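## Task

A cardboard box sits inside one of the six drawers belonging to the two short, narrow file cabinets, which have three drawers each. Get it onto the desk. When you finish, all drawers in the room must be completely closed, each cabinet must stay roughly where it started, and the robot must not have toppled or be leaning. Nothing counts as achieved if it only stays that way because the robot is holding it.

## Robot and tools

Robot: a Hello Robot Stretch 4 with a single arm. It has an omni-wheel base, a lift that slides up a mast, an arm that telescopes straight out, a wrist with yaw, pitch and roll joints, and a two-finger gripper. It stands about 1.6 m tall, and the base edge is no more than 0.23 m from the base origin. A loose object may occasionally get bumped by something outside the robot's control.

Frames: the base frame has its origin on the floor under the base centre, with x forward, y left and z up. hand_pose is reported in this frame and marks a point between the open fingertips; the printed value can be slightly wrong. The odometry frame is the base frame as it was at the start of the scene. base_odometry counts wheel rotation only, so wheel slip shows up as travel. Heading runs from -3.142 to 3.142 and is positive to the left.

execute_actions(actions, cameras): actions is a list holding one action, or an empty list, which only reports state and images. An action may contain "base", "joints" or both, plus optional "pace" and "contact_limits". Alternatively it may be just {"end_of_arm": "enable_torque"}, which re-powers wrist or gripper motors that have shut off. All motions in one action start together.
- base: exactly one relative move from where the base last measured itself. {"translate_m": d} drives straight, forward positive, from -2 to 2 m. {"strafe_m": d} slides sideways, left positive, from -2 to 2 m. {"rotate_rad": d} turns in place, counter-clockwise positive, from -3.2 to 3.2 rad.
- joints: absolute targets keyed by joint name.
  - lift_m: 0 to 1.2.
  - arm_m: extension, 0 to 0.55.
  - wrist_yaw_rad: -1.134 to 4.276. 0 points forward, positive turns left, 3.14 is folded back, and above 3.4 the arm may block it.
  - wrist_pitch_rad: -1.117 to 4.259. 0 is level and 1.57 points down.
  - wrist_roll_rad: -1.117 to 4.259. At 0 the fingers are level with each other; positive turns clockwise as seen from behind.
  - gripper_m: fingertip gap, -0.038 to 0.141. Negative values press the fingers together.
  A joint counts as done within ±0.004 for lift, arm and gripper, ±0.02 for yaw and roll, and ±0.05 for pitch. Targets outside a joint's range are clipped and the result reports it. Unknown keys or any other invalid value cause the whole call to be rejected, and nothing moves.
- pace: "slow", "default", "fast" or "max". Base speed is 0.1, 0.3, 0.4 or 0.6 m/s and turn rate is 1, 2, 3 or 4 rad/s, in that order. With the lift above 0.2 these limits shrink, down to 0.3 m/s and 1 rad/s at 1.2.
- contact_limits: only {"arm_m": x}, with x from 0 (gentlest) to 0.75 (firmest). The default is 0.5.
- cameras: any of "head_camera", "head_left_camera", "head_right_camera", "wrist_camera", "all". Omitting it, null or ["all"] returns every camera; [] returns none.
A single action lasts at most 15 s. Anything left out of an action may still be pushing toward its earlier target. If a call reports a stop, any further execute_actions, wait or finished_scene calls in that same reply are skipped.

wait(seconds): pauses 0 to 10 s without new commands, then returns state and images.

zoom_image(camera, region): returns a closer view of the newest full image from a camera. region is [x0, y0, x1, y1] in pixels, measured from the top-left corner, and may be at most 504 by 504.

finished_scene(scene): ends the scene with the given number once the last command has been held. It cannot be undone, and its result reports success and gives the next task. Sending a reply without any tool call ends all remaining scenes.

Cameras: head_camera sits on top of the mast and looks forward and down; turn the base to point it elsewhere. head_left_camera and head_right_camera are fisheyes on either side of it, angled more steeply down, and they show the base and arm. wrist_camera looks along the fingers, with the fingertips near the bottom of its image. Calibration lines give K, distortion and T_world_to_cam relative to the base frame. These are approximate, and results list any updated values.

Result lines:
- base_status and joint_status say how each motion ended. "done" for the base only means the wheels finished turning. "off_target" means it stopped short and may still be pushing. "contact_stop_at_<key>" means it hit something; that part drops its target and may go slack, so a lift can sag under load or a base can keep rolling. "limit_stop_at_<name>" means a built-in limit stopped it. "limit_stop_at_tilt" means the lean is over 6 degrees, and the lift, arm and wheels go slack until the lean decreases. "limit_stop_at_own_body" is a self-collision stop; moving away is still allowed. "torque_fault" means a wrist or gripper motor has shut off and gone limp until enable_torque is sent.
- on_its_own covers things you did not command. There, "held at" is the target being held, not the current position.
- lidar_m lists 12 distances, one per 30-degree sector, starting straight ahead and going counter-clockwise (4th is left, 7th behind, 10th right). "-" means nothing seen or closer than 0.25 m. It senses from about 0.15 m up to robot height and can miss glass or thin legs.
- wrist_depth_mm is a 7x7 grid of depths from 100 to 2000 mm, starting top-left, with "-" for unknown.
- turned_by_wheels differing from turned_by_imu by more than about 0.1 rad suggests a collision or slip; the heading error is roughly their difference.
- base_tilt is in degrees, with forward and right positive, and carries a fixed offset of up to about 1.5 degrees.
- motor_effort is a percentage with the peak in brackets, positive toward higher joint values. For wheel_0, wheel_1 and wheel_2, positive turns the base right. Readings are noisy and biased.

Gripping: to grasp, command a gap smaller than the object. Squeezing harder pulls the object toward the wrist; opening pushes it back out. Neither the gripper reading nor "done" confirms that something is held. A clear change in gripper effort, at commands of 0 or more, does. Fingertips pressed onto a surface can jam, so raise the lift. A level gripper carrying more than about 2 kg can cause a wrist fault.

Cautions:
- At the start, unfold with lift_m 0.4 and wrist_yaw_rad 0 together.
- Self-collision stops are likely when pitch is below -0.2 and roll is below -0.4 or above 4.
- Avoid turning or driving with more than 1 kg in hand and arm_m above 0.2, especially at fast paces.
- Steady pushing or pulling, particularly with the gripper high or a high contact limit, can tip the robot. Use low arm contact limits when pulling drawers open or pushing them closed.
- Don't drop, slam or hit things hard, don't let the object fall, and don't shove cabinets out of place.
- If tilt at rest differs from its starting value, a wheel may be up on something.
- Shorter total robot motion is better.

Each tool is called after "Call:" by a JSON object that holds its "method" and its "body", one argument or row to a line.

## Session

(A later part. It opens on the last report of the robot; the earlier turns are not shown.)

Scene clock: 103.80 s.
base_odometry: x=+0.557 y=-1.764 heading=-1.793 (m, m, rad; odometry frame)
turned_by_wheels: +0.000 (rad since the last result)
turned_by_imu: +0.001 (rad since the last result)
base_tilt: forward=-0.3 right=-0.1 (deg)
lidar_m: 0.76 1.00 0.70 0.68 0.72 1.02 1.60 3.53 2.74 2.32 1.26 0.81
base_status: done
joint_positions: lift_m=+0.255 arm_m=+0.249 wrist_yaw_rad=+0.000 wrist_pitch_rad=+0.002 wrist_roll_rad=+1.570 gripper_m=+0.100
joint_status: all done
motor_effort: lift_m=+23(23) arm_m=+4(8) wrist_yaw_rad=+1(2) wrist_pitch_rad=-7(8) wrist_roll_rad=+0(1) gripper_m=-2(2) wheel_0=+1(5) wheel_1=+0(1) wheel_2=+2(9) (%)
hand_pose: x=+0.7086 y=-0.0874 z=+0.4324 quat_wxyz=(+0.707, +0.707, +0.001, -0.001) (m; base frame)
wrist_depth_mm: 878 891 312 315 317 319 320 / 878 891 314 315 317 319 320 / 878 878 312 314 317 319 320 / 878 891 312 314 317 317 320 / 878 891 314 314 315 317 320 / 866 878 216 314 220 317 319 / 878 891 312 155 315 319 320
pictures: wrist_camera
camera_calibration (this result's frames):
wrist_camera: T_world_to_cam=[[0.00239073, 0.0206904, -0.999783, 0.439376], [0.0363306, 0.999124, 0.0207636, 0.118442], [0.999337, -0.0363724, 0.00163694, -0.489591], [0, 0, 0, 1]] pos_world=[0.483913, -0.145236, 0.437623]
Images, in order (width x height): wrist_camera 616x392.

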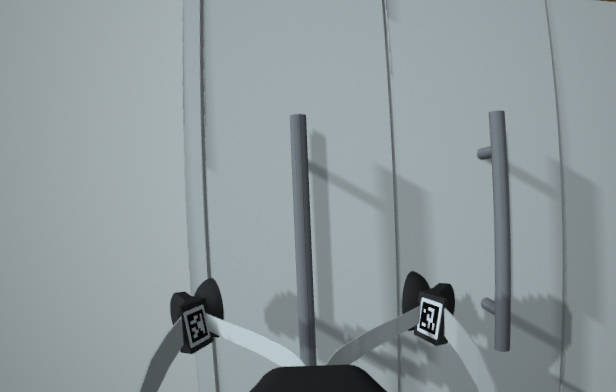

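Near the post; strafe right 0.04.

Call:
{"method": "execute_actions", "body": {
  "actions": [
    {"base":{"strafe_m":-0.04},"joints":{"lift_m":0.26}}
  ],
  "cameras": []
}}

Call:
{"method": "execute_actions", "body": {
  "actions": [
    {"joints":{"arm_m":0.315}}
  ],
  "cameras": []
}}

Call:
{"method": "execute_actions", "body": {
  "actions": [
    {"joints":{"gripper_m":-0.02}}
  ],
  "cameras": []
}}

Call:
{"method": "execute_actions", "body": {
  "actions": [
    {"joints":{"arm_m":0.0},"pace":"slow"}
  ],
  "cameras": ["head_camera"]
}}

Call:
{"method": "zoom_image", "body": {
  "camera": "head_camera",
  "region": [130,300,330,480]
}}

Scene clock: 107.53 s.
base_odometry: x=+0.518 y=-1.756 heading=-1.793 (m, m, rad; odometry frame)
turned_by_wheels: +0.000 (rad since the last result)
turned_by_imu: +0.002 (rad since the last result)
base_tilt: forward=-0.3 right=-0.1 (deg)
lidar_m: 0.74 1.06 0.76 0.72 0.77 1.05 1.62 3.52 2.73 2.31 1.24 0.80
base_status: done
joint_positions: lift_m=+0.260 arm_m=+0.249 wrist_yaw_rad=+0.000 wrist_pitch_rad=+0.002 wrist_roll_rad=+1.570 gripper_m=+0.100
joint_status: all done
motor_effort: lift_m=+23(23) arm_m=+5(5) wrist_yaw_rad=+0(1) wrist_pitch_rad=-9(7) wrist_roll_rad=+0(1) gripper_m=-4(0) wheel_0=-2(6) wheel_1=+1(5) wheel_2=+0(1) (%)
hand_pose: x=+0.7086 y=-0.0874 z=+0.4374 quat_wxyz=(+0.707, +0.707, +0.001, -0.001) (m; base frame)
wrist_depth_mm: 878 878 904 603 609 320 320 / 878 891 310 312 317 317 320 / 891 878 312 312 315 317 319 / 878 878 312 314 315 317 320 / 891 878 314 312 317 317 319 / 878 878 216 312 221 317 319 / 878 878 310 155 315 298 322
pictures: none
No camera images: the call's "cameras" was empty. Leave "cameras" out to get every camera's image.

Scene clock: 108.63 s.
base_odometry: x=+0.518 y=-1.756 heading=-1.793 (m, m, rad; odometry frame)
turned_by_wheels: +0.000 (rad since the last result)
turned_by_imu: +0.000 (rad since the last result)
base_tilt: forward=-0.3 right=-0.1 (deg)
lidar_m: 0.73 1.06 0.76 0.73 0.77 1.07 1.63 3.54 2.73 2.31 1.20 0.82
base_status: not commanded
joint_positions: lift_m=+0.260 arm_m=+0.314 wrist_yaw_rad=+0.000 wrist_pitch_rad=+0.002 wrist_roll_rad=+1.570 gripper_m=+0.100
joint_status: all done
motor_effort: lift_m=+23(23) arm_m=+5(0) wrist_yaw_rad=+1(1) wrist_pitch_rad=-8(7) wrist_roll_rad=+0(0) gripper_m=+1(1) wheel_0=-2(2) wheel_1=+1(1) wheel_2=+0(0) (%)
hand_pose: x=+0.7736 y=-0.0874 z=+0.4374 quat_wxyz=(+0.707, +0.707, +0.001, -0.001) (m; base frame)
wrist_depth_mm: 809 831 247 249 250 251 - / 820 820 246 248 250 252 252 / 820 820 246 249 249 251 252 / 820 820 246 247 250 251 247 / 809 820 246 247 250 251 252 / 820 820 216 247 220 252 252 / 809 820 246 155 250 251 -
pictures: none
No camera images: the call's "cameras" was empty. Leave "cameras" out to get every camera's image.

Scene clock: 110.57 s.
base_odometry: x=+0.518 y=-1.756 heading=-1.793 (m, m, rad; odometry frame)
turned_by_wheels: +0.000 (rad since the last result)
turned_by_imu: +0.001 (rad since the last result)
base_tilt: forward=-0.3 right=-0.1 (deg)
lidar_m: 0.75 1.06 0.78 0.72 0.77 1.08 1.63 3.54 2.72 2.32 1.22 0.80
base_status: not commanded
joint_positions: lift_m=+0.260 arm_m=+0.314 wrist_yaw_rad=+0.001 wrist_pitch_rad=+0.004 wrist_roll_rad=+1.570 gripper_m=-0.019
joint_status: all done
motor_effort: lift_m=+23(23) arm_m=+3(4) wrist_yaw_rad=-2(2) wrist_pitch_rad=-11(12) wrist_roll_rad=+0(0) gripper_m=-16(19) wheel_0=-2(2) wheel_1=+1(1) wheel_2=+0(0) (%)
hand_pose: x=+0.7740 y=-0.0871 z=+0.4370 quat_wxyz=(+0.707, +0.707, +0.002, -0.001) (m; base frame)
wrist_depth_mm: 820 820 242 243 245 251 - / 809 820 242 244 245 251 252 / 809 820 242 242 245 251 253 / 809 820 242 243 245 252 245 / 820 809 241 243 245 251 252 / 809 820 241 208 244 251 253 / 809 809 179 208 245 250 -
pictures: none
No camera images: the call's "cameras" was empty. Leave "cameras" out to get every camera's image.

Scene clock: 115.00 s.
base_odometry: x=+0.518 y=-1.756 heading=-1.793 (m, m, rad; odometry frame)
turned_by_wheels: +0.000 (rad since the last result)
turned_by_imu: +0.002 (rad since the last result)
base_tilt: forward=-0.3 right=-0.1 (deg)
lidar_m: 0.46 0.49 0.76 0.73 0.77 1.08 1.60 3.52 2.73 2.33 1.21 0.48
base_status: not commanded
joint_positions: lift_m=+0.260 arm_m=+0.001 wrist_yaw_rad=+0.007 wrist_pitch_rad=+0.005 wrist_roll_rad=+1.570 gripper_m=-0.019
joint_status: all done
on_its_own: wrist_yaw_rad is at rest, and its effort (-19) is outside its rest range (-13 to +13)
motor_effort: lift_m=+23(23) arm_m=-5(3) wrist_yaw_rad=-19(20) wrist_pitch_rad=-16(17) wrist_roll_rad=+0(0) gripper_m=-14(18) wheel_0=+0(2) wheel_1=+1(1) wheel_2=+2(2) (%)
hand_pose: x=+0.4608 y=-0.0854 z=+0.4365 quat_wxyz=(+0.707, +0.707, +0.004, +0.001) (m; base frame)
wrist_depth_mm: 1118 1138 238 240 242 820 603 / 1118 1118 239 240 242 788 580 / 1118 1138 240 241 243 569 585 / 1138 1138 239 241 243 574 569 / 1098 1118 240 241 245 574 574 / 1118 1118 240 208 206 569 574 / 1118 1118 180 208 245 574 597
pictures: head_camera
Images, in order (width x height): head_camera 420x560.

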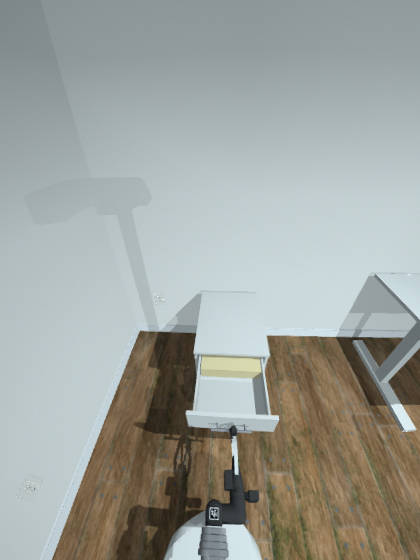

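Region (130, 300, 330, 480) of head_camera's 420x560 image, scaled by 2.520, with more detail than that image has; it fills the top 454 rows of this view, and the rest is white.

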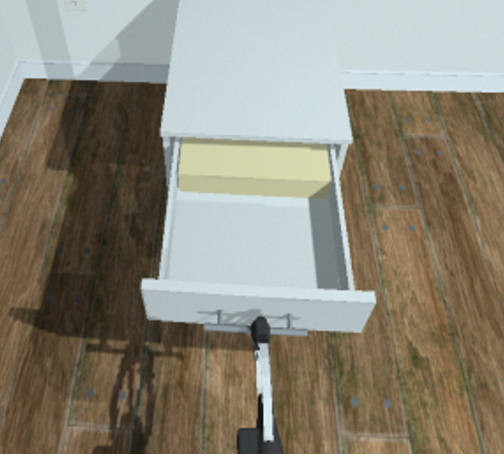

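Call:
{"method": "execute_actions", "body": {
  "actions": [
    {"joints":{"arm_m":0.325},"pace":"slow"}
  ],
  "cameras": []
}}

Call:
{"method": "execute_actions", "body": {
  "actions": [
    {"joints":{"gripper_m":0.1}}
  ],
  "cameras": []
}}

Call:
{"method": "execute_actions", "body": {
  "actions": [
    {"joints":{"arm_m":0.25}}
  ],
  "cameras": []
}}

Call:
{"method": "execute_actions", "body": {
  "actions": [
    {"joints":{"lift_m":0.102}}
  ],
  "cameras": []
}}

Call:
{"method": "execute_actions", "body": {
  "actions": [
    {"joints":{"arm_m":0.315}}
  ],
  "cameras": []
}}

Call:
{"method": "execute_actions", "body": {
  "actions": [
    {"joints":{"gripper_m":-0.02}}
  ],
  "cameras": []
}}

Call:
{"method": "execute_actions", "body": {
  "actions": [
    {"joints":{"arm_m":0.0},"pace":"slow"}
  ],
  "cameras": ["head_camera"]
}}

Call:
{"method": "zoom_image", "body": {
  "camera": "head_camera",
  "region": [130,300,330,480]
}}

Scene clock: 123.47 s.
base_odometry: x=+0.518 y=-1.756 heading=-1.793 (m, m, rad; odometry frame)
turned_by_wheels: +0.000 (rad since the last result)
turned_by_imu: +0.003 (rad since the last result)
base_tilt: forward=-0.3 right=-0.1 (deg)
lidar_m: 0.75 1.07 0.77 0.73 0.77 1.06 1.62 3.49 2.72 2.32 1.22 0.82
base_status: not commanded
joint_positions: lift_m=+0.260 arm_m=+0.324 wrist_yaw_rad=-0.001 wrist_pitch_rad=+0.004 wrist_roll_rad=+1.570 gripper_m=-0.020
joint_status: all done
motor_effort: lift_m=+23(23) arm_m=+6(3) wrist_yaw_rad=+3(20) wrist_pitch_rad=-12(17) wrist_roll_rad=+0(0) gripper_m=-12(19) wheel_0=+1(2) wheel_1=+1(1) wheel_2=-1(2) (%)
hand_pose: x=+0.7832 y=-0.0877 z=+0.4368 quat_wxyz=(+0.707, +0.707, +0.001, -0.002) (m; base frame)
wrist_depth_mm: 809 809 236 238 240 242 - / 798 809 236 239 240 242 243 / 798 809 237 238 240 242 244 / 809 809 236 238 239 242 243 / 798 798 236 238 240 241 243 / 809 809 236 204 198 241 244 / 788 798 179 202 240 242 -
pictures: none
No camera images: the call's "cameras" was empty. Leave "cameras" out to get every camera's image.

Scene clock: 125.40 s.
base_odometry: x=+0.518 y=-1.756 heading=-1.793 (m, m, rad; odometry frame)
turned_by_wheels: +0.000 (rad since the last result)
turned_by_imu: +0.001 (rad since the last result)
base_tilt: forward=-0.3 right=-0.1 (deg)
lidar_m: 0.76 1.05 0.75 0.74 0.77 1.06 1.64 3.51 2.74 2.33 1.19 0.82
base_status: not commanded
joint_positions: lift_m=+0.260 arm_m=+0.324 wrist_yaw_rad=-0.001 wrist_pitch_rad=+0.004 wrist_roll_rad=+1.570 gripper_m=+0.100
joint_status: all done
motor_effort: lift_m=+23(23) arm_m=+5(6) wrist_yaw_rad=+6(5) wrist_pitch_rad=-12(13) wrist_roll_rad=+0(0) gripper_m=-2(14) wheel_0=+0(1) wheel_1=+1(1) wheel_2=+0(0) (%)
hand_pose: x=+0.7834 y=-0.0878 z=+0.4370 quat_wxyz=(+0.707, +0.707, +0.001, -0.002) (m; base frame)
wrist_depth_mm: 809 820 236 238 240 242 - / 809 809 237 239 240 242 244 / 809 809 236 238 239 242 243 / 809 809 236 238 240 242 243 / 798 820 236 238 240 242 243 / 798 809 236 204 240 242 244 / 798 798 182 191 239 242 -
pictures: none
No camera images: the call's "cameras" was empty. Leave "cameras" out to get every camera's image.

Scene clock: 126.53 s.
base_odometry: x=+0.518 y=-1.756 heading=-1.793 (m, m, rad; odometry frame)
turned_by_wheels: +0.000 (rad since the last result)
turned_by_imu: +0.000 (rad since the last result)
base_tilt: forward=-0.3 right=-0.1 (deg)
lidar_m: 0.74 1.05 0.77 0.72 0.75 1.08 1.63 3.53 2.72 2.31 1.23 0.81
base_status: not commanded
joint_positions: lift_m=+0.260 arm_m=+0.251 wrist_yaw_rad=+0.000 wrist_pitch_rad=+0.003 wrist_roll_rad=+1.570 gripper_m=+0.100
joint_status: all done
motor_effort: lift_m=+21(23) arm_m=-4(2) wrist_yaw_rad=+1(5) wrist_pitch_rad=-9(18) wrist_roll_rad=+0(0) gripper_m=-1(2) wheel_0=+0(1) wheel_1=+1(1) wheel_2=+0(0) (%)
hand_pose: x=+0.7102 y=-0.0874 z=+0.4374 quat_wxyz=(+0.707, +0.707, +0.001, -0.001) (m; base frame)
wrist_depth_mm: 878 891 891 603 603 317 319 / 878 891 310 312 315 315 317 / 878 891 310 310 314 315 319 / 878 891 310 310 314 315 319 / 866 878 309 312 314 315 317 / 878 878 216 310 220 315 319 / 866 878 309 155 314 300 317
pictures: none
No camera images: the call's "cameras" was empty. Leave "cameras" out to get every camera's image.

Scene clock: 128.27 s.
base_odometry: x=+0.518 y=-1.756 heading=-1.793 (m, m, rad; odometry frame)
turned_by_wheels: +0.000 (rad since the last result)
turned_by_imu: +0.001 (rad since the last result)
base_tilt: forward=-0.3 right=-0.1 (deg)
lidar_m: 0.75 1.06 0.77 0.72 0.77 1.09 1.63 3.53 2.71 2.30 1.20 0.81
base_status: not commanded
joint_positions: lift_m=+0.102 arm_m=+0.251 wrist_yaw_rad=+0.000 wrist_pitch_rad=+0.003 wrist_roll_rad=+1.570 gripper_m=+0.100
joint_status: all done
motor_effort: lift_m=+18(19) arm_m=-4(4) wrist_yaw_rad=+1(1) wrist_pitch_rad=-8(9) wrist_roll_rad=+0(0) gripper_m=+3(0) wheel_0=+0(0) wheel_1=+1(1) wheel_2=+0(0) (%)
hand_pose: x=+0.7102 y=-0.0874 z=+0.2797 quat_wxyz=(+0.707, +0.707, +0.001, -0.001) (m; base frame)
wrist_depth_mm: 891 891 878 603 512 317 359 / 306 307 309 312 314 315 319 / 306 307 310 310 314 315 317 / 306 307 310 312 314 315 319 / 306 307 309 312 315 317 317 / 306 307 216 312 221 315 317 / 306 306 309 155 314 297 317
pictures: none
No camera images: the call's "cameras" was empty. Leave "cameras" out to get every camera's image.

Scene clock: 129.37 s.
base_odometry: x=+0.518 y=-1.756 heading=-1.793 (m, m, rad; odometry frame)
turned_by_wheels: +0.000 (rad since the last result)
turned_by_imu: +0.000 (rad since the last result)
base_tilt: forward=-0.3 right=-0.1 (deg)
lidar_m: 0.76 1.04 0.76 0.72 0.77 1.06 1.62 3.52 2.74 2.33 1.20 0.81
base_status: not commanded
joint_positions: lift_m=+0.102 arm_m=+0.314 wrist_yaw_rad=+0.000 wrist_pitch_rad=+0.002 wrist_roll_rad=+1.570 gripper_m=+0.100
joint_status: all done
motor_effort: lift_m=+18(18) arm_m=+5(6) wrist_yaw_rad=+1(1) wrist_pitch_rad=-8(9) wrist_roll_rad=+0(0) gripper_m=+0(0) wheel_0=+0(0) wheel_1=+1(1) wheel_2=+0(0) (%)
hand_pose: x=+0.7736 y=-0.0874 z=+0.2797 quat_wxyz=(+0.707, +0.707, +0.001, -0.001) (m; base frame)
wrist_depth_mm: 244 245 247 249 250 251 - / 244 245 247 248 250 252 252 / 243 245 246 248 249 252 253 / 243 245 247 248 250 251 225 / 242 245 247 248 250 251 253 / 243 245 216 247 221 251 253 / 243 244 246 155 250 251 -
pictures: none
No camera images: the call's "cameras" was empty. Leave "cameras" out to get every camera's image.

Scene clock: 131.30 s.
base_odometry: x=+0.518 y=-1.756 heading=-1.793 (m, m, rad; odometry frame)
turned_by_wheels: +0.000 (rad since the last result)
turned_by_imu: +0.001 (rad since the last result)
base_tilt: forward=-0.3 right=-0.1 (deg)
lidar_m: 0.75 1.05 0.77 0.72 0.77 1.07 1.62 3.53 2.73 2.33 1.20 0.81
base_status: not commanded
joint_positions: lift_m=+0.102 arm_m=+0.314 wrist_yaw_rad=+0.001 wrist_pitch_rad=+0.002 wrist_roll_rad=+1.570 gripper_m=-0.019
joint_status: all done
motor_effort: lift_m=+18(18) arm_m=+3(5) wrist_yaw_rad=-2(2) wrist_pitch_rad=-7(8) wrist_roll_rad=+0(0) gripper_m=-16(17) wheel_0=+0(0) wheel_1=+1(1) wheel_2=+0(0) (%)
hand_pose: x=+0.7739 y=-0.0872 z=+0.2798 quat_wxyz=(+0.707, +0.707, +0.001, +0.000) (m; base frame)
wrist_depth_mm: 243 244 241 242 244 251 - / 242 245 241 243 245 251 252 / 243 244 241 243 244 252 253 / 242 245 242 243 244 251 242 / 242 245 241 242 244 250 252 / 242 244 241 208 244 252 253 / 243 244 179 208 244 250 -
pictures: none
No camera images: the call's "cameras" was empty. Leave "cameras" out to get every camera's image.

Scene clock: 135.73 s.
base_odometry: x=+0.518 y=-1.756 heading=-1.793 (m, m, rad; odometry frame)
turned_by_wheels: +0.000 (rad since the last result)
turned_by_imu: +0.002 (rad since the last result)
base_tilt: forward=-0.3 right=-0.1 (deg)
lidar_m: 0.45 0.50 0.77 0.72 0.77 1.09 1.63 3.51 2.75 2.32 1.19 0.49
base_status: not commanded
joint_positions: lift_m=+0.102 arm_m=+0.001 wrist_yaw_rad=+0.007 wrist_pitch_rad=+0.003 wrist_roll_rad=+1.570 gripper_m=-0.019
joint_status: all done
on_its_own: wrist_yaw_rad is at rest, and its effort (-20) is outside its rest range (-13 to +13)
motor_effort: lift_m=+18(18) arm_m=-5(8) wrist_yaw_rad=-20(20) wrist_pitch_rad=-10(10) wrist_roll_rad=+0(1) gripper_m=-18(19) wheel_0=+1(1) wheel_1=+1(1) wheel_2=+2(2) (%)
hand_pose: x=+0.4609 y=-0.0853 z=+0.2795 quat_wxyz=(+0.707, +0.707, +0.004, +0.002) (m; base frame)
wrist_depth_mm: 1118 1118 238 240 242 525 384 / 1118 1138 239 240 241 539 392 / 1118 559 239 242 243 549 399 / 1118 1118 240 241 242 559 404 / 1118 1138 240 242 243 564 407 / 1118 1138 240 207 243 569 404 / 1118 1118 179 204 244 459 404
pictures: head_camera
Images, in order (width x height): head_camera 420x560.

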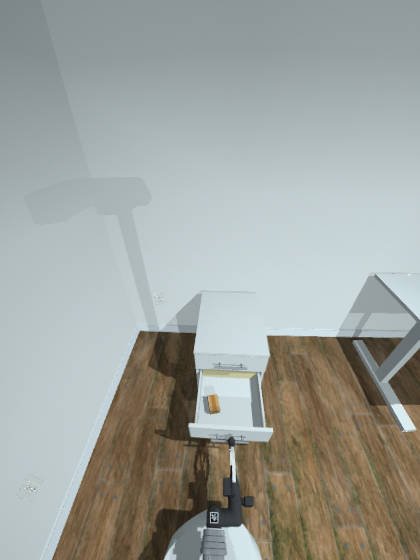

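Region (130, 300, 330, 480) of head_camera's 420x560 image, scaled by 2.520, with more detail than that image has; it fills the top 454 rows of this view, and the rest is white.

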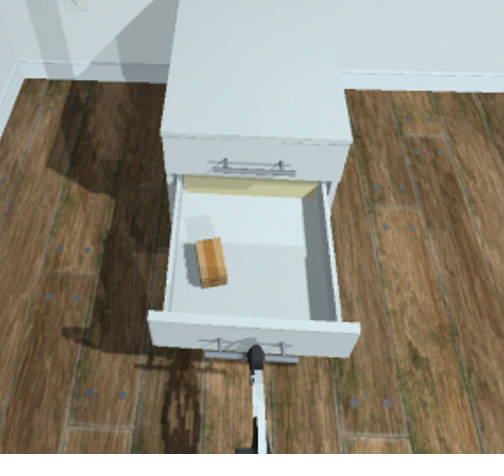

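Call:
{"method": "execute_actions", "body": {
  "actions": [
    {"joints":{"gripper_m":0.1}}
  ],
  "cameras": []
}}

Call:
{"method": "execute_actions", "body": {
  "actions": [
    {"base":{"translate_m":-0.07}}
  ],
  "cameras": []
}}

Call:
{"method": "execute_actions", "body": {
  "actions": [
    {"joints":{"lift_m":0.72}}
  ],
  "cameras": []
}}

Call:
{"method": "execute_actions", "body": {
  "actions": [
    {"base":{"strafe_m":0.09},"joints":{"wrist_pitch_rad":1.57,"wrist_roll_rad":0}}
  ],
  "cameras": []
}}

Call:
{"method": "execute_actions", "body": {
  "actions": [
    {"base":{"translate_m":0.07},"joints":{"arm_m":0.47,"lift_m":0.6}}
  ],
  "cameras": ["wrist_camera"]
}}

Scene clock: 141.60 s.
base_odometry: x=+0.518 y=-1.756 heading=-1.793 (m, m, rad; odometry frame)
turned_by_wheels: +0.000 (rad since the last result)
turned_by_imu: +0.002 (rad since the last result)
base_tilt: forward=-0.3 right=-0.1 (deg)
lidar_m: 0.45 0.52 0.76 0.72 0.77 1.07 1.62 3.53 2.72 2.29 1.21 0.47
base_status: not commanded
joint_positions: lift_m=+0.102 arm_m=+0.001 wrist_yaw_rad=+0.000 wrist_pitch_rad=+0.003 wrist_roll_rad=+1.570 gripper_m=+0.100
joint_status: all done
motor_effort: lift_m=+18(18) arm_m=-4(4) wrist_yaw_rad=+0(20) wrist_pitch_rad=-9(10) wrist_roll_rad=+0(0) gripper_m=-3(16) wheel_0=+1(1) wheel_1=+1(1) wheel_2=+1(2) (%)
hand_pose: x=+0.4602 y=-0.0873 z=+0.2796 quat_wxyz=(+0.707, +0.707, +0.001, -0.001) (m; base frame)
wrist_depth_mm: 1138 1138 249 250 251 525 384 / 1138 1138 248 250 251 539 392 / 1118 1138 248 249 251 554 402 / 1138 1160 248 249 251 559 397 / 1138 1138 249 249 251 569 410 / 1138 1118 216 249 220 525 407 / 1118 1138 248 155 251 492 407
pictures: none
No camera images: the call's "cameras" was empty. Leave "cameras" out to get every camera's image.

Scene clock: 142.93 s.
base_odometry: x=+0.533 y=-1.687 heading=-1.793 (m, m, rad; odometry frame)
turned_by_wheels: +0.000 (rad since the last result)
turned_by_imu: +0.000 (rad since the last result)
base_tilt: forward=-0.3 right=-0.1 (deg)
lidar_m: 0.50 1.07 0.77 0.72 0.77 1.07 1.58 3.46 2.71 2.58 1.24 0.58
base_status: done
joint_positions: lift_m=+0.102 arm_m=+0.001 wrist_yaw_rad=+0.000 wrist_pitch_rad=+0.003 wrist_roll_rad=+1.570 gripper_m=+0.100
joint_status: not commanded
motor_effort: lift_m=+18(18) arm_m=-4(4) wrist_yaw_rad=+0(0) wrist_pitch_rad=-10(10) wrist_roll_rad=+0(0) gripper_m=-1(2) wheel_0=+0(3) wheel_1=-1(2) wheel_2=+0(3) (%)
hand_pose: x=+0.4602 y=-0.0873 z=+0.2796 quat_wxyz=(+0.707, +0.707, +0.001, -0.001) (m; base frame)
wrist_depth_mm: 1205 1205 1205 1229 891 530 387 / 1229 1205 319 320 750 539 392 / 1229 1229 319 322 640 554 402 / 1182 1229 320 322 324 559 394 / 1182 1205 320 322 324 564 407 / 1205 1182 216 320 221 525 407 / 1182 1182 319 155 322 488 404
pictures: none
No camera images: the call's "cameras" was empty. Leave "cameras" out to get every camera's image.

Scene clock: 146.27 s.
base_odometry: x=+0.533 y=-1.687 heading=-1.793 (m, m, rad; odometry frame)
turned_by_wheels: +0.000 (rad since the last result)
turned_by_imu: +0.001 (rad since the last result)
base_tilt: forward=-0.3 right=-0.1 (deg)
lidar_m: 0.51 1.07 0.76 0.72 0.75 1.05 1.58 3.44 2.68 2.57 1.23 0.54
base_status: not commanded
joint_positions: lift_m=+0.720 arm_m=+0.001 wrist_yaw_rad=+0.000 wrist_pitch_rad=+0.003 wrist_roll_rad=+1.570 gripper_m=+0.100
joint_status: all done
motor_effort: lift_m=+23(26) arm_m=-4(4) wrist_yaw_rad=+0(0) wrist_pitch_rad=-9(10) wrist_roll_rad=+0(0) gripper_m=-2(3) wheel_0=-1(1) wheel_1=-2(2) wheel_2=+0(0) (%)
hand_pose: x=+0.4602 y=-0.0873 z=+0.8972 quat_wxyz=(+0.707, +0.707, +0.001, -0.001) (m; base frame)
wrist_depth_mm: 1229 1229 1229 1205 1229 1229 1205 / 1205 1229 1205 1229 1255 1229 1205 / 1205 1205 1205 1229 1255 741 647 / 1205 1205 1229 1205 1229 759 640 / 1205 1205 1205 1205 1229 768 647 / 1182 1205 216 1205 220 707 647 / 1205 1205 1205 155 1229 1229 1205
pictures: none
No camera images: the call's "cameras" was empty. Leave "cameras" out to get every camera's image.

Scene clock: 147.77 s.
base_odometry: x=+0.621 y=-1.707 heading=-1.793 (m, m, rad; odometry frame)
turned_by_wheels: +0.000 (rad since the last result)
turned_by_imu: +0.000 (rad since the last result)
base_tilt: forward=-0.3 right=-0.1 (deg)
lidar_m: 0.51 0.92 0.67 0.62 0.67 0.95 1.56 3.46 2.76 2.56 1.32 0.54
base_status: done
joint_positions: lift_m=+0.720 arm_m=+0.001 wrist_yaw_rad=+0.000 wrist_pitch_rad=+1.569 wrist_roll_rad=+0.000 gripper_m=+0.100
joint_status: all done
motor_effort: lift_m=+23(23) arm_m=-4(4) wrist_yaw_rad=+1(0) wrist_pitch_rad=+0(5) wrist_roll_rad=-1(5) gripper_m=-4(2) wheel_0=+0(9) wheel_1=-2(8) wheel_2=+0(1) (%)
hand_pose: x=+0.1720 y=-0.0874 z=+0.6095 quat_wxyz=(+0.708, +0.000, +0.707, +0.000) (m; base frame)
wrist_depth_mm: 854 854 854 854 842 842 854 / 842 831 842 842 854 842 842 / 842 842 842 842 842 842 842 / 842 854 842 842 842 842 842 / 842 831 621 621 854 842 842 / 831 842 222 621 221 842 842 / 831 831 621 150 831 842 842
pictures: none
No camera images: the call's "cameras" was empty. Leave "cameras" out to get every camera's image.

Scene clock: 150.23 s.
base_odometry: x=+0.606 y=-1.776 heading=-1.793 (m, m, rad; odometry frame)
turned_by_wheels: +0.000 (rad since the last result)
turned_by_imu: +0.001 (rad since the last result)
base_tilt: forward=-0.3 right=-0.1 (deg)
lidar_m: 0.46 0.93 0.66 0.63 0.66 0.90 1.61 3.52 2.80 2.32 1.27 0.49
base_status: done
joint_positions: lift_m=+0.600 arm_m=+0.469 wrist_yaw_rad=+0.000 wrist_pitch_rad=+1.570 wrist_roll_rad=+0.000 gripper_m=+0.100
joint_status: all done
motor_effort: lift_m=+18(25) arm_m=+5(4) wrist_yaw_rad=+0(1) wrist_pitch_rad=-1(0) wrist_roll_rad=+0(1) gripper_m=-1(1) wheel_0=+0(5) wheel_1=+1(3) wheel_2=+1(7) (%)
hand_pose: x=+0.6404 y=-0.0874 z=+0.4899 quat_wxyz=(+0.707, +0.000, +0.707, +0.000) (m; base frame)
wrist_depth_mm: 715 220 222 227 224 225 - / 715 723 324 298 298 287 314 / 715 715 504 500 500 500 715 / 715 723 500 500 500 496 723 / 715 723 496 449 496 500 723 / 707 715 221 500 221 488 715 / 715 715 415 154 436 418 715
pictures: wrist_camera
camera_calibration (this result's frames):
wrist_camera: T_world_to_cam=[[-0.0214917, -0.999758, -0.00472706, -0.0643242], [-0.999064, 0.0216539, -0.0374548, 0.725923], [0.0375481, 0.00391767, -0.999287, 0.688308], [0, 0, 0, 1]] pos_world=[0.698016, -0.0827242, 0.714702]
Images, in order (width x height): wrist_camera 616x392.

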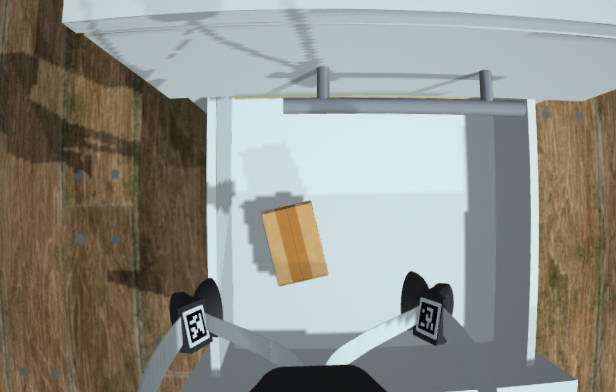

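Call:
{"method": "execute_actions", "body": {
  "actions": [
    {"base":{"strafe_m":0.015},"joints":{"wrist_roll_rad":-0.22,"arm_m":0.49,"gripper_m":0.085,"lift_m":0.45}}
  ],
  "cameras": ["wrist_camera"]
}}

Call:
{"method": "execute_actions", "body": {
  "actions": [
    {"joints":{"lift_m":0.35},"pace":"slow"}
  ],
  "cameras": ["wrist_camera"]
}}

Call:
{"method": "execute_actions", "body": {
  "actions": [
    {"joints":{"gripper_m":0.025}}
  ],
  "cameras": []
}}

Call:
{"method": "execute_actions", "body": {
  "actions": [
    {"joints":{"lift_m":1.15}}
  ],
  "cameras": ["wrist_camera"]
}}

Scene clock: 154.93 s.
base_odometry: x=+0.620 y=-1.779 heading=-1.793 (m, m, rad; odometry frame)
turned_by_wheels: +0.000 (rad since the last result)
turned_by_imu: +0.002 (rad since the last result)
base_tilt: forward=-0.3 right=-0.1 (deg)
lidar_m: 0.47 0.91 0.66 0.61 0.65 0.93 1.61 3.52 2.85 2.30 1.31 0.45
base_status: done
joint_positions: lift_m=+0.450 arm_m=+0.489 wrist_yaw_rad=+0.000 wrist_pitch_rad=+1.570 wrist_roll_rad=-0.220 gripper_m=+0.085
joint_status: all done
motor_effort: lift_m=+18(14) arm_m=+4(4) wrist_yaw_rad=+1(1) wrist_pitch_rad=-1(0) wrist_roll_rad=-1(6) gripper_m=-1(1) wheel_0=+0(7) wheel_1=+0(5) wheel_2=+0(0) (%)
hand_pose: x=+0.6604 y=-0.0874 z=+0.3399 quat_wxyz=(+0.703, -0.078, +0.703, +0.077) (m; base frame)
wrist_depth_mm: 569 569 211 190 166 140 - / 564 569 349 347 213 133 - / 564 564 347 347 347 347 345 / 569 569 347 347 347 347 345 / 569 564 347 297 345 347 347 / 569 569 216 297 215 345 345 / 564 564 345 154 345 345 343
pictures: wrist_camera
camera_calibration (this result's frames):
wrist_camera: T_world_to_cam=[[0.19678, -0.980437, -0.00453551, -0.207121], [-0.9798, -0.19648, -0.037257, 0.708377], [0.035637, 0.0117753, -0.999295, 0.539634], [0, 0, 0, 1]] pos_world=[0.715594, -0.0702414, 0.564706]
Images, in order (width x height): wrist_camera 616x392.

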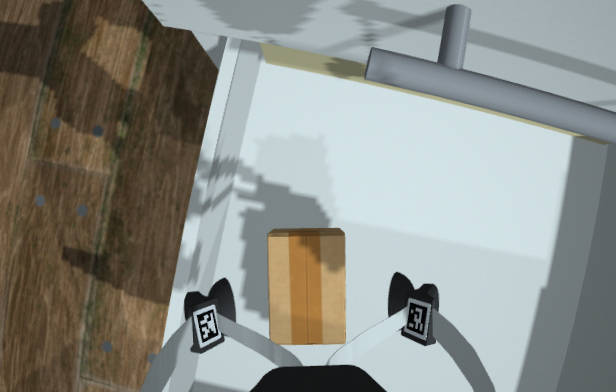

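Scene clock: 156.63 s.
base_odometry: x=+0.620 y=-1.779 heading=-1.793 (m, m, rad; odometry frame)
turned_by_wheels: +0.000 (rad since the last result)
turned_by_imu: +0.001 (rad since the last result)
base_tilt: forward=-0.3 right=-0.1 (deg)
lidar_m: 0.46 0.90 0.65 0.62 0.66 0.89 1.61 3.52 2.81 2.32 1.30 0.48
base_status: not commanded
joint_positions: lift_m=+0.350 arm_m=+0.489 wrist_yaw_rad=+0.000 wrist_pitch_rad=+1.570 wrist_roll_rad=-0.220 gripper_m=+0.085
joint_status: all done
motor_effort: lift_m=+18(13) arm_m=+4(5) wrist_yaw_rad=+1(1) wrist_pitch_rad=-1(1) wrist_roll_rad=-2(1) gripper_m=-1(4) wheel_0=+0(0) wheel_1=+0(0) wheel_2=+0(0) (%)
hand_pose: x=+0.6604 y=-0.0874 z=+0.2399 quat_wxyz=(+0.703, -0.078, +0.703, +0.077) (m; base frame)
wrist_depth_mm: 466 469 214 248 236 210 - / 469 469 238 247 247 247 247 / 469 466 247 247 247 248 246 / 466 187 247 247 247 246 247 / 462 189 246 198 246 246 245 / 466 187 207 196 197 246 245 / 462 166 246 154 245 245 -
pictures: wrist_camera
camera_calibration (this result's frames):
wrist_camera: T_world_to_cam=[[0.19678, -0.980437, -0.00453549, -0.207575], [-0.9798, -0.19648, -0.0372571, 0.704653], [0.0356371, 0.0117753, -0.999295, 0.439718], [0, 0, 0, 1]] pos_world=[0.715596, -0.0702413, 0.46472]
Images, in order (width x height): wrist_camera 616x392.

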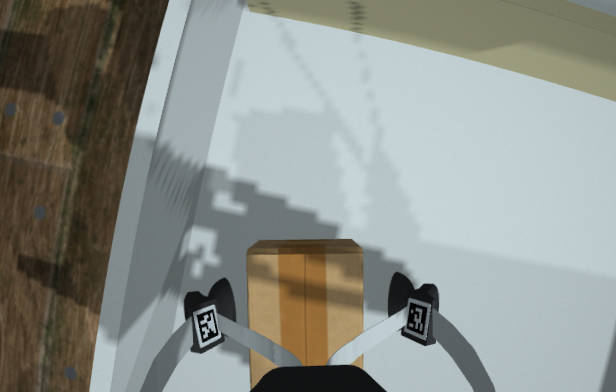

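Scene clock: 158.03 s.
base_odometry: x=+0.620 y=-1.779 heading=-1.793 (m, m, rad; odometry frame)
turned_by_wheels: +0.000 (rad since the last result)
turned_by_imu: +0.001 (rad since the last result)
base_tilt: forward=-0.3 right=-0.1 (deg)
lidar_m: 0.46 0.89 0.64 0.63 0.66 0.92 1.61 3.52 2.84 2.33 1.32 0.48
base_status: not commanded
joint_positions: lift_m=+0.350 arm_m=+0.489 wrist_yaw_rad=+0.000 wrist_pitch_rad=+1.570 wrist_roll_rad=-0.220 gripper_m=+0.025
joint_status: all done
motor_effort: lift_m=+18(18) arm_m=+5(4) wrist_yaw_rad=+1(1) wrist_pitch_rad=-1(1) wrist_roll_rad=-2(1) gripper_m=-20(16) wheel_0=+0(0) wheel_1=+0(0) wheel_2=+0(0) (%)
hand_pose: x=+0.6604 y=-0.0874 z=+0.2399 quat_wxyz=(+0.703, -0.078, +0.703, +0.077) (m; base frame)
wrist_depth_mm: 469 466 213 248 236 210 - / 469 466 237 248 247 246 246 / 466 466 246 247 247 246 246 / 466 187 246 247 245 246 246 / 466 188 245 187 246 245 245 / 466 187 204 185 185 245 244 / 462 160 217 184 245 243 -
pictures: none
No camera images: the call's "cameras" was empty. Leave "cameras" out to get every camera's image.

Scene clock: 161.97 s.
base_odometry: x=+0.620 y=-1.779 heading=-1.793 (m, m, rad; odometry frame)
turned_by_wheels: +0.000 (rad since the last result)
turned_by_imu: +0.002 (rad since the last result)
base_tilt: forward=-0.3 right=-0.1 (deg)
lidar_m: 0.46 0.91 0.66 0.62 0.62 0.93 1.61 3.53 2.83 2.30 1.30 0.48
base_status: not commanded
joint_positions: lift_m=+1.150 arm_m=+0.489 wrist_yaw_rad=+0.000 wrist_pitch_rad=+1.570 wrist_roll_rad=-0.220 gripper_m=+0.025
joint_status: all done
motor_effort: lift_m=+23(25) arm_m=+4(5) wrist_yaw_rad=+1(1) wrist_pitch_rad=-2(2) wrist_roll_rad=-1(1) gripper_m=-17(15) wheel_0=+0(1) wheel_1=+0(0) wheel_2=+0(0) (%)
hand_pose: x=+0.6604 y=-0.0874 z=+1.0395 quat_wxyz=(+0.703, -0.078, +0.703, +0.077) (m; base frame)
wrist_depth_mm: 946 1281 1281 750 750 750 1138 / 960 1308 1308 759 750 750 1281 / 1025 1281 1281 750 759 750 1281 / 1060 1281 1255 1060 1060 1281 1281 / 1118 1281 1281 188 1060 1281 1281 / 1160 1281 204 183 185 1281 1281 / 1205 1281 621 184 1255 1281 1281
pictures: wrist_camera
camera_calibration (this result's frames):
wrist_camera: T_world_to_cam=[[0.196782, -0.980437, -0.00453547, -0.20395], [-0.979799, -0.196482, -0.0372572, 0.734447], [0.0356372, 0.0117754, -0.999295, 1.23871], [0, 0, 0, 1]] pos_world=[0.7156, -0.0702413, 1.26428]
Images, in order (width x height): wrist_camera 616x392.

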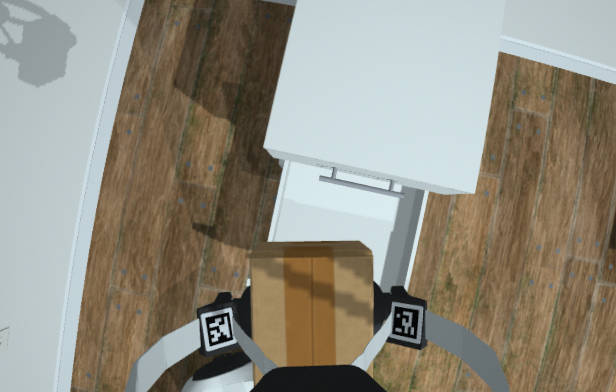

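This desk looks lower (~0.75).

Call:
{"method": "execute_actions", "body": {
  "actions": [
    {"base":{"strafe_m":-1.55},"joints":{"arm_m":0.55}}
  ],
  "cameras": ["wrist_camera"]
}}

Scene clock: 170.87 s.
base_odometry: x=-0.892 y=-1.437 heading=-1.793 (m, m, rad; odometry frame)
turned_by_wheels: +0.000 (rad since the last result)
turned_by_imu: +0.009 (rad since the last result)
base_tilt: forward=-0.3 right=-0.1 (deg)
lidar_m: 0.53 0.57 1.27 2.18 2.28 2.46 3.43 1.57 1.61 1.54 0.82 0.56
base_status: done
joint_positions: lift_m=+1.150 arm_m=+0.546 wrist_yaw_rad=+0.000 wrist_pitch_rad=+1.570 wrist_roll_rad=-0.220 gripper_m=+0.025
joint_status: all done
joint sent to its limit — the command would take arm_m past its upper limit, so that joint was sent only as far as its limit.
motor_effort: lift_m=+22(23) arm_m=+5(8) wrist_yaw_rad=+1(1) wrist_pitch_rad=-1(0) wrist_roll_rad=-2(1) gripper_m=-20(18) wheel_0=-2(7) wheel_1=+1(9) wheel_2=+0(3) (%)
hand_pose: x=+0.7176 y=-0.0874 z=+1.0396 quat_wxyz=(+0.703, -0.078, +0.703, +0.078) (m; base frame)
wrist_depth_mm: 549 549 549 549 544 549 544 / 549 549 544 549 549 544 544 / 554 544 544 544 544 544 544 / 544 549 544 544 544 544 544 / 544 544 544 189 544 549 539 / 1281 544 204 184 185 539 544 / 1281 1281 668 184 544 539 544
pictures: wrist_camera
camera_calibration (this result's frames):
wrist_camera: T_world_to_cam=[[0.196853, -0.980422, -0.00453854, -0.215265], [-0.979786, -0.196553, -0.0372417, 0.790523], [0.0356205, 0.0117779, -0.999296, 1.23677], [0, 0, 0, 1]] pos_world=[0.772864, -0.0702372, 1.26436]
Images, in order (width x height): wrist_camera 616x392.

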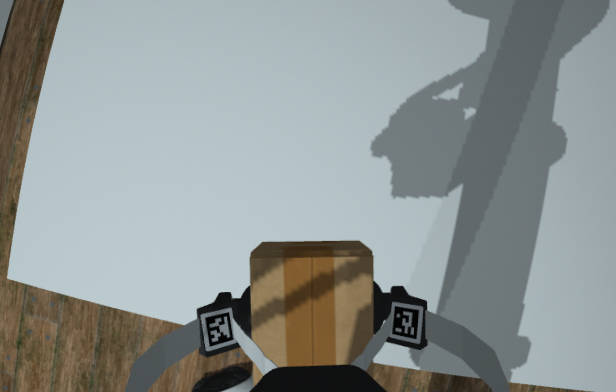

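Call:
{"method": "execute_actions", "body": {
  "actions": [
    {"base":{"translate_m":0.08},"joints":{"lift_m":0.9}}
  ],
  "cameras": []
}}

Call:
{"method": "execute_actions", "body": {
  "actions": [
    {"joints":{"lift_m":0.855},"pace":"slow"}
  ],
  "cameras": []
}}

Call:
{"method": "execute_actions", "body": {
  "actions": [
    {"joints":{"gripper_m":0.1}}
  ],
  "cameras": []
}}

Call:
{"method": "execute_actions", "body": {
  "actions": [
    {"joints":{"lift_m":1.0}}
  ],
  "cameras": ["wrist_camera"]
}}

Call:
{"method": "execute_actions", "body": {
  "actions": [
    {"base":{"translate_m":-0.2},"joints":{"arm_m":0,"wrist_pitch_rad":0,"wrist_roll_rad":1.57}}
  ],
  "cameras": []
}}

Call:
{"method": "execute_actions", "body": {
  "actions": [
    {"joints":{"lift_m":0.102}}
  ],
  "cameras": []
}}

Call:
{"method": "execute_actions", "body": {
  "actions": [
    {"base":{"strafe_m":1.45},"pace":"fast"}
  ],
  "cameras": ["wrist_camera"]
}}

Scene clock: 177.73 s.
base_odometry: x=-0.909 y=-1.515 heading=-1.793 (m, m, rad; odometry frame)
turned_by_wheels: +0.000 (rad since the last result)
turned_by_imu: +0.002 (rad since the last result)
base_tilt: forward=-0.3 right=-0.1 (deg)
lidar_m: 0.46 0.49 1.22 1.62 2.28 2.46 3.52 1.61 1.57 1.53 0.68 0.47
base_status: done
joint_positions: lift_m=+0.900 arm_m=+0.547 wrist_yaw_rad=+0.000 wrist_pitch_rad=+1.570 wrist_roll_rad=-0.220 gripper_m=+0.025
joint_status: all done
motor_effort: lift_m=+18(21) arm_m=+5(4) wrist_yaw_rad=+1(1) wrist_pitch_rad=-1(1) wrist_roll_rad=-1(0) gripper_m=-19(18) wheel_0=+0(6) wheel_1=+1(5) wheel_2=+1(5) (%)
hand_pose: x=+0.7177 y=-0.0874 z=+0.7899 quat_wxyz=(+0.703, -0.078, +0.703, +0.078) (m; base frame)
wrist_depth_mm: 297 296 296 294 294 294 294 / 296 296 294 294 294 291 294 / 296 294 294 294 294 293 293 / 294 294 294 293 294 293 293 / 293 293 294 188 293 293 293 / 293 291 205 184 185 291 290 / 291 291 239 183 290 291 291
pictures: none
No camera images: the call's "cameras" was empty. Leave "cameras" out to get every camera's image.

Scene clock: 178.97 s.
base_odometry: x=-0.909 y=-1.515 heading=-1.793 (m, m, rad; odometry frame)
turned_by_wheels: +0.000 (rad since the last result)
turned_by_imu: +0.000 (rad since the last result)
base_tilt: forward=-0.3 right=-0.1 (deg)
lidar_m: 0.45 0.49 1.23 1.60 2.31 2.45 3.51 1.63 1.58 1.53 0.67 0.49
base_status: not commanded
joint_positions: lift_m=+0.855 arm_m=+0.547 wrist_yaw_rad=+0.000 wrist_pitch_rad=+1.570 wrist_roll_rad=-0.220 gripper_m=+0.025
joint_status: all done
motor_effort: lift_m=+18(17) arm_m=+4(5) wrist_yaw_rad=+1(1) wrist_pitch_rad=+0(1) wrist_roll_rad=-1(2) gripper_m=-13(18) wheel_0=+0(1) wheel_1=+1(1) wheel_2=+1(1) (%)
hand_pose: x=+0.7177 y=-0.0874 z=+0.7449 quat_wxyz=(+0.703, -0.078, +0.703, +0.078) (m; base frame)
wrist_depth_mm: 250 250 250 249 249 248 - / 250 250 249 249 248 248 249 / 249 248 248 248 248 248 247 / 248 248 248 248 247 248 248 / 249 248 248 188 247 246 247 / 247 248 204 185 185 247 246 / 248 247 218 185 246 246 -
pictures: none
No camera images: the call's "cameras" was empty. Leave "cameras" out to get every camera's image.

Scene clock: 180.53 s.
base_odometry: x=-0.909 y=-1.515 heading=-1.793 (m, m, rad; odometry frame)
turned_by_wheels: +0.000 (rad since the last result)
turned_by_imu: +0.001 (rad since the last result)
base_tilt: forward=-0.3 right=-0.1 (deg)
lidar_m: 0.47 0.49 1.24 1.60 2.28 2.44 3.52 1.63 1.60 1.53 0.67 0.51
base_status: not commanded
joint_positions: lift_m=+0.855 arm_m=+0.547 wrist_yaw_rad=+0.000 wrist_pitch_rad=+1.570 wrist_roll_rad=-0.220 gripper_m=+0.100
joint_status: all done
motor_effort: lift_m=+18(18) arm_m=+4(4) wrist_yaw_rad=+1(1) wrist_pitch_rad=-1(1) wrist_roll_rad=-1(1) gripper_m=-3(19) wheel_0=+0(0) wheel_1=+1(1) wheel_2=+0(1) (%)
hand_pose: x=+0.7177 y=-0.0874 z=+0.7449 quat_wxyz=(+0.703, -0.078, +0.703, +0.078) (m; base frame)
wrist_depth_mm: 250 250 249 250 250 250 - / 250 249 249 249 249 249 249 / 250 249 249 249 248 249 249 / 249 248 249 248 248 248 247 / 248 248 248 199 248 247 247 / 248 248 206 198 198 247 247 / 247 246 247 154 247 246 -
pictures: none
No camera images: the call's "cameras" was empty. Leave "cameras" out to get every camera's image.

Scene clock: 182.20 s.
base_odometry: x=-0.909 y=-1.515 heading=-1.793 (m, m, rad; odometry frame)
turned_by_wheels: +0.000 (rad since the last result)
turned_by_imu: +0.001 (rad since the last result)
base_tilt: forward=-0.3 right=-0.1 (deg)
lidar_m: 0.46 0.49 1.23 1.61 2.28 2.46 3.50 1.64 1.59 1.52 0.66 0.46
base_status: not commanded
joint_positions: lift_m=+1.000 arm_m=+0.547 wrist_yaw_rad=+0.000 wrist_pitch_rad=+1.570 wrist_roll_rad=-0.220 gripper_m=+0.100
joint_status: all done
motor_effort: lift_m=+23(27) arm_m=+4(4) wrist_yaw_rad=+1(1) wrist_pitch_rad=+0(2) wrist_roll_rad=-1(1) gripper_m=-2(2) wheel_0=+0(0) wheel_1=+1(1) wheel_2=+0(1) (%)
hand_pose: x=+0.7177 y=-0.0874 z=+0.8895 quat_wxyz=(+0.703, -0.078, +0.703, +0.078) (m; base frame)
wrist_depth_mm: 397 397 397 394 399 397 397 / 397 394 397 394 397 394 394 / 397 394 397 394 394 392 392 / 394 394 394 394 394 392 392 / 394 394 394 342 394 392 392 / 389 392 221 342 222 392 392 / 392 389 392 154 392 389 392
pictures: wrist_camera
camera_calibration (this result's frames):
wrist_camera: T_world_to_cam=[[0.196853, -0.980422, -0.0045385, -0.215951], [-0.979786, -0.196553, -0.0372419, 0.78496], [0.0356207, 0.0117779, -0.999296, 1.08681], [0, 0, 0, 1]] pos_world=[0.772891, -0.0702372, 1.1143]
Images, in order (width x height): wrist_camera 616x392.

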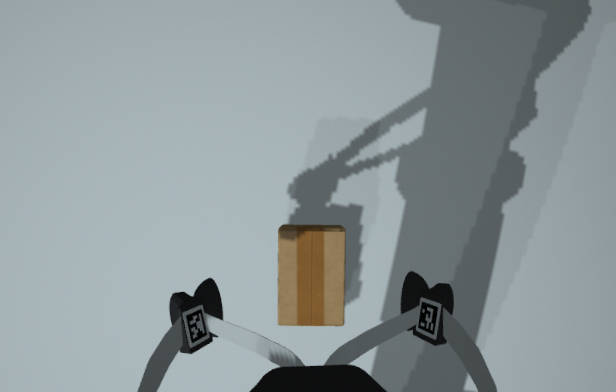

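Scene clock: 184.87 s.
base_odometry: x=-0.865 y=-1.320 heading=-1.793 (m, m, rad; odometry frame)
turned_by_wheels: +0.000 (rad since the last result)
turned_by_imu: +0.001 (rad since the last result)
base_tilt: forward=-0.3 right=-0.1 (deg)
lidar_m: 0.66 0.73 1.36 2.19 2.27 2.46 3.30 1.50 1.56 1.53 0.96 0.68
base_status: done
joint_positions: lift_m=+1.000 arm_m=+0.001 wrist_yaw_rad=+0.000 wrist_pitch_rad=+0.003 wrist_roll_rad=+1.570 gripper_m=+0.100
joint_status: all done
motor_effort: lift_m=+22(23) arm_m=-4(1) wrist_yaw_rad=+1(0) wrist_pitch_rad=-8(14) wrist_roll_rad=+0(4) gripper_m=-2(1) wheel_0=+0(4) wheel_1=-2(6) wheel_2=+0(8) (%)
hand_pose: x=+0.4602 y=-0.0874 z=+1.1773 quat_wxyz=(+0.707, +0.707, +0.001, -0.001) (m; base frame)
wrist_depth_mm: 1255 1255 1255 1281 1255 866 634 / 1255 1229 1255 1281 1255 878 627 / 1229 1229 1255 1281 1281 917 640 / 1229 1255 1229 1281 1255 931 640 / 1255 1255 1255 1255 1281 931 640 / 1229 1229 216 1255 222 866 654 / 1229 1255 1255 155 1255 809 668
pictures: none
No camera images: the call's "cameras" was empty. Leave "cameras" out to get every camera's image.

Scene clock: 189.13 s.
base_odometry: x=-0.865 y=-1.320 heading=-1.793 (m, m, rad; odometry frame)
turned_by_wheels: +0.000 (rad since the last result)
turned_by_imu: +0.002 (rad since the last result)
base_tilt: forward=-0.3 right=-0.1 (deg)
lidar_m: 0.66 0.69 1.33 2.19 2.29 2.44 3.31 1.47 1.57 1.52 0.98 0.69
base_status: not commanded
joint_positions: lift_m=+0.102 arm_m=+0.001 wrist_yaw_rad=+0.000 wrist_pitch_rad=+0.003 wrist_roll_rad=+1.570 gripper_m=+0.100
joint_status: all done
motor_effort: lift_m=+18(23) arm_m=-4(4) wrist_yaw_rad=+1(1) wrist_pitch_rad=-9(8) wrist_roll_rad=+0(0) gripper_m=-2(2) wheel_0=+0(0) wheel_1=-2(1) wheel_2=+0(0) (%)
hand_pose: x=+0.4602 y=-0.0874 z=+0.2797 quat_wxyz=(+0.707, +0.707, +0.001, -0.001) (m; base frame)
wrist_depth_mm: 647 866 1255 1255 991 525 384 / 634 878 1255 1229 1025 539 394 / 627 891 1255 1255 1078 549 402 / 627 854 1255 1255 1098 564 392 / 615 854 1255 1281 1118 564 410 / 609 820 216 1281 220 530 407 / 609 759 798 155 788 488 407
pictures: none
No camera images: the call's "cameras" was empty. Leave "cameras" out to get every camera's image.

Scene clock: 193.90 s.
base_odometry: x=+0.549 y=-1.640 heading=-1.793 (m, m, rad; odometry frame)
turned_by_wheels: +0.000 (rad since the last result)
turned_by_imu: -0.004 (rad since the last result)
base_tilt: forward=-0.3 right=-0.1 (deg)
lidar_m: 0.57 1.05 0.74 0.71 0.76 1.07 1.50 3.40 2.68 3.00 1.27 0.59
base_status: done
joint_positions: lift_m=+0.102 arm_m=+0.001 wrist_yaw_rad=+0.000 wrist_pitch_rad=+0.003 wrist_roll_rad=+1.570 gripper_m=+0.100
joint_status: not commanded
motor_effort: lift_m=+18(18) arm_m=-4(4) wrist_yaw_rad=+1(1) wrist_pitch_rad=-8(8) wrist_roll_rad=+0(0) gripper_m=+0(1) wheel_0=+0(10) wheel_1=-1(13) wheel_2=+1(1) (%)
hand_pose: x=+0.4602 y=-0.0874 z=+0.2797 quat_wxyz=(+0.707, +0.707, +0.001, -0.001) (m; base frame)
wrist_depth_mm: 1255 1281 1281 1308 991 530 387 / 1255 1281 1255 373 831 539 394 / 1255 1281 683 373 691 554 404 / 1255 1255 654 373 691 559 394 / 1255 1255 676 373 654 574 407 / 1255 1255 216 373 221 525 410 / 1229 1255 676 155 691 492 407
pictures: wrist_camera
camera_calibration (this result's frames):
wrist_camera: T_world_to_cam=[[0.00214792, 0.0205799, -0.999786, 0.287407], [0.0365493, 0.999119, 0.0206447, 0.130632], [0.99933, -0.0365858, 0.00139385, -0.241005], [0, 0, 0, 1]] pos_world=[0.235451, -0.145249, 0.284985]
Images, in order (width x height): wrist_camera 616x392.

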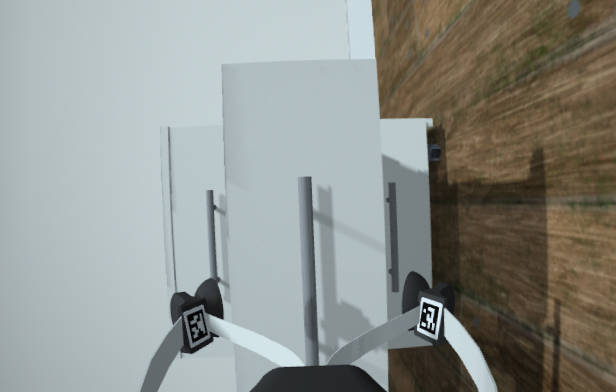

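Face at ≈687; target depth ~243 → arm 0.445.

Call:
{"method": "execute_actions", "body": {
  "actions": [
    {"joints":{"arm_m":0.445},"pace":"slow","contact_limits":{"arm_m":0.3}}
  ],
  "cameras": []
}}

Call:
{"method": "execute_actions", "body": {
  "actions": [
    {"joints":{"arm_m":0.35}}
  ],
  "cameras": ["wrist_camera"]
}}

Scene clock: 201.80 s.
base_odometry: x=+0.549 y=-1.640 heading=-1.793 (m, m, rad; odometry frame)
turned_by_wheels: +0.000 (rad since the last result)
turned_by_imu: +0.003 (rad since the last result)
base_tilt: forward=-0.3 right=-0.1 (deg)
lidar_m: 0.87 1.07 0.73 0.71 0.78 1.07 1.51 3.39 2.70 3.01 1.28 0.93
base_status: not commanded
joint_positions: lift_m=+0.102 arm_m=+0.443 wrist_yaw_rad=-0.004 wrist_pitch_rad=-0.001 wrist_roll_rad=+1.570 gripper_m=+0.100
joint_status: all done
motor_effort: lift_m=+18(18) arm_m=+11(11) wrist_yaw_rad=+13(12) wrist_pitch_rad=+1(8) wrist_roll_rad=+0(0) gripper_m=+1(1) wheel_0=+0(1) wheel_1=+1(1) wheel_2=-4(3) (%)
contact_limits: arm_m 0.3
hand_pose: x=+0.9023 y=-0.0886 z=+0.2806 quat_wxyz=(+0.707, +0.707, -0.002, -0.001) (m; base frame)
wrist_depth_mm: 236 239 241 242 244 246 - / 237 240 241 242 243 245 247 / 237 239 240 242 243 245 245 / 238 239 241 241 243 245 246 / 238 238 240 242 244 245 246 / 236 239 239 242 220 245 245 / 221 237 240 147 243 243 -
pictures: none
No camera images: the call's "cameras" was empty. Leave "cameras" out to get every camera's image.

Scene clock: 203.07 s.
base_odometry: x=+0.549 y=-1.640 heading=-1.793 (m, m, rad; odometry frame)
turned_by_wheels: +0.000 (rad since the last result)
turned_by_imu: +0.001 (rad since the last result)
base_tilt: forward=-0.3 right=-0.1 (deg)
lidar_m: 0.86 1.05 0.74 0.73 0.76 1.07 1.49 3.42 2.69 3.00 1.27 0.94
base_status: not commanded
joint_positions: lift_m=+0.102 arm_m=+0.351 wrist_yaw_rad=+0.000 wrist_pitch_rad=+0.002 wrist_roll_rad=+1.570 gripper_m=+0.100
joint_status: all done
motor_effort: lift_m=+18(18) arm_m=-5(6) wrist_yaw_rad=+1(12) wrist_pitch_rad=-8(7) wrist_roll_rad=+0(0) gripper_m=+0(0) wheel_0=+0(1) wheel_1=+1(1) wheel_2=+0(4) (%)
hand_pose: x=+0.8102 y=-0.0874 z=+0.2798 quat_wxyz=(+0.707, +0.707, +0.001, -0.001) (m; base frame)
wrist_depth_mm: 917 917 917 917 707 488 382 / 329 330 332 334 336 338 368 / 329 329 332 334 336 338 373 / 329 329 332 334 336 338 342 / 329 329 332 332 336 340 342 / 329 329 216 334 220 338 342 / 327 319 332 155 336 317 342
pictures: wrist_camera
camera_calibration (this result's frames):
wrist_camera: T_world_to_cam=[[0.00249947, 0.0206575, -0.999783, 0.286473], [0.0365075, 0.999118, 0.020735, 0.117836], [0.99933, -0.0365514, 0.00174311, -0.590881], [0, 0, 0, 1]] pos_world=[0.585467, -0.145248, 0.284998]
Images, in order (width x height): wrist_camera 616x392.

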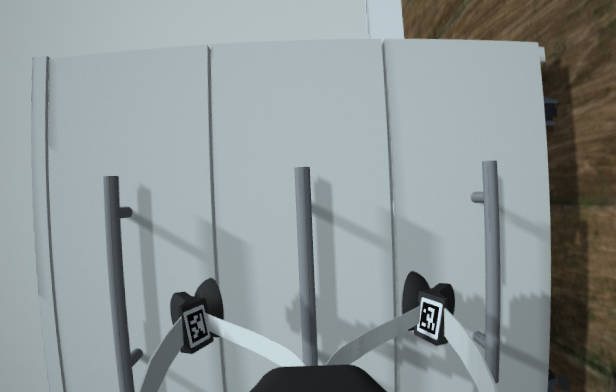

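Call:
{"method": "finished_scene", "body": {
  "scene": 2
}}

The scene is finished: the task was done.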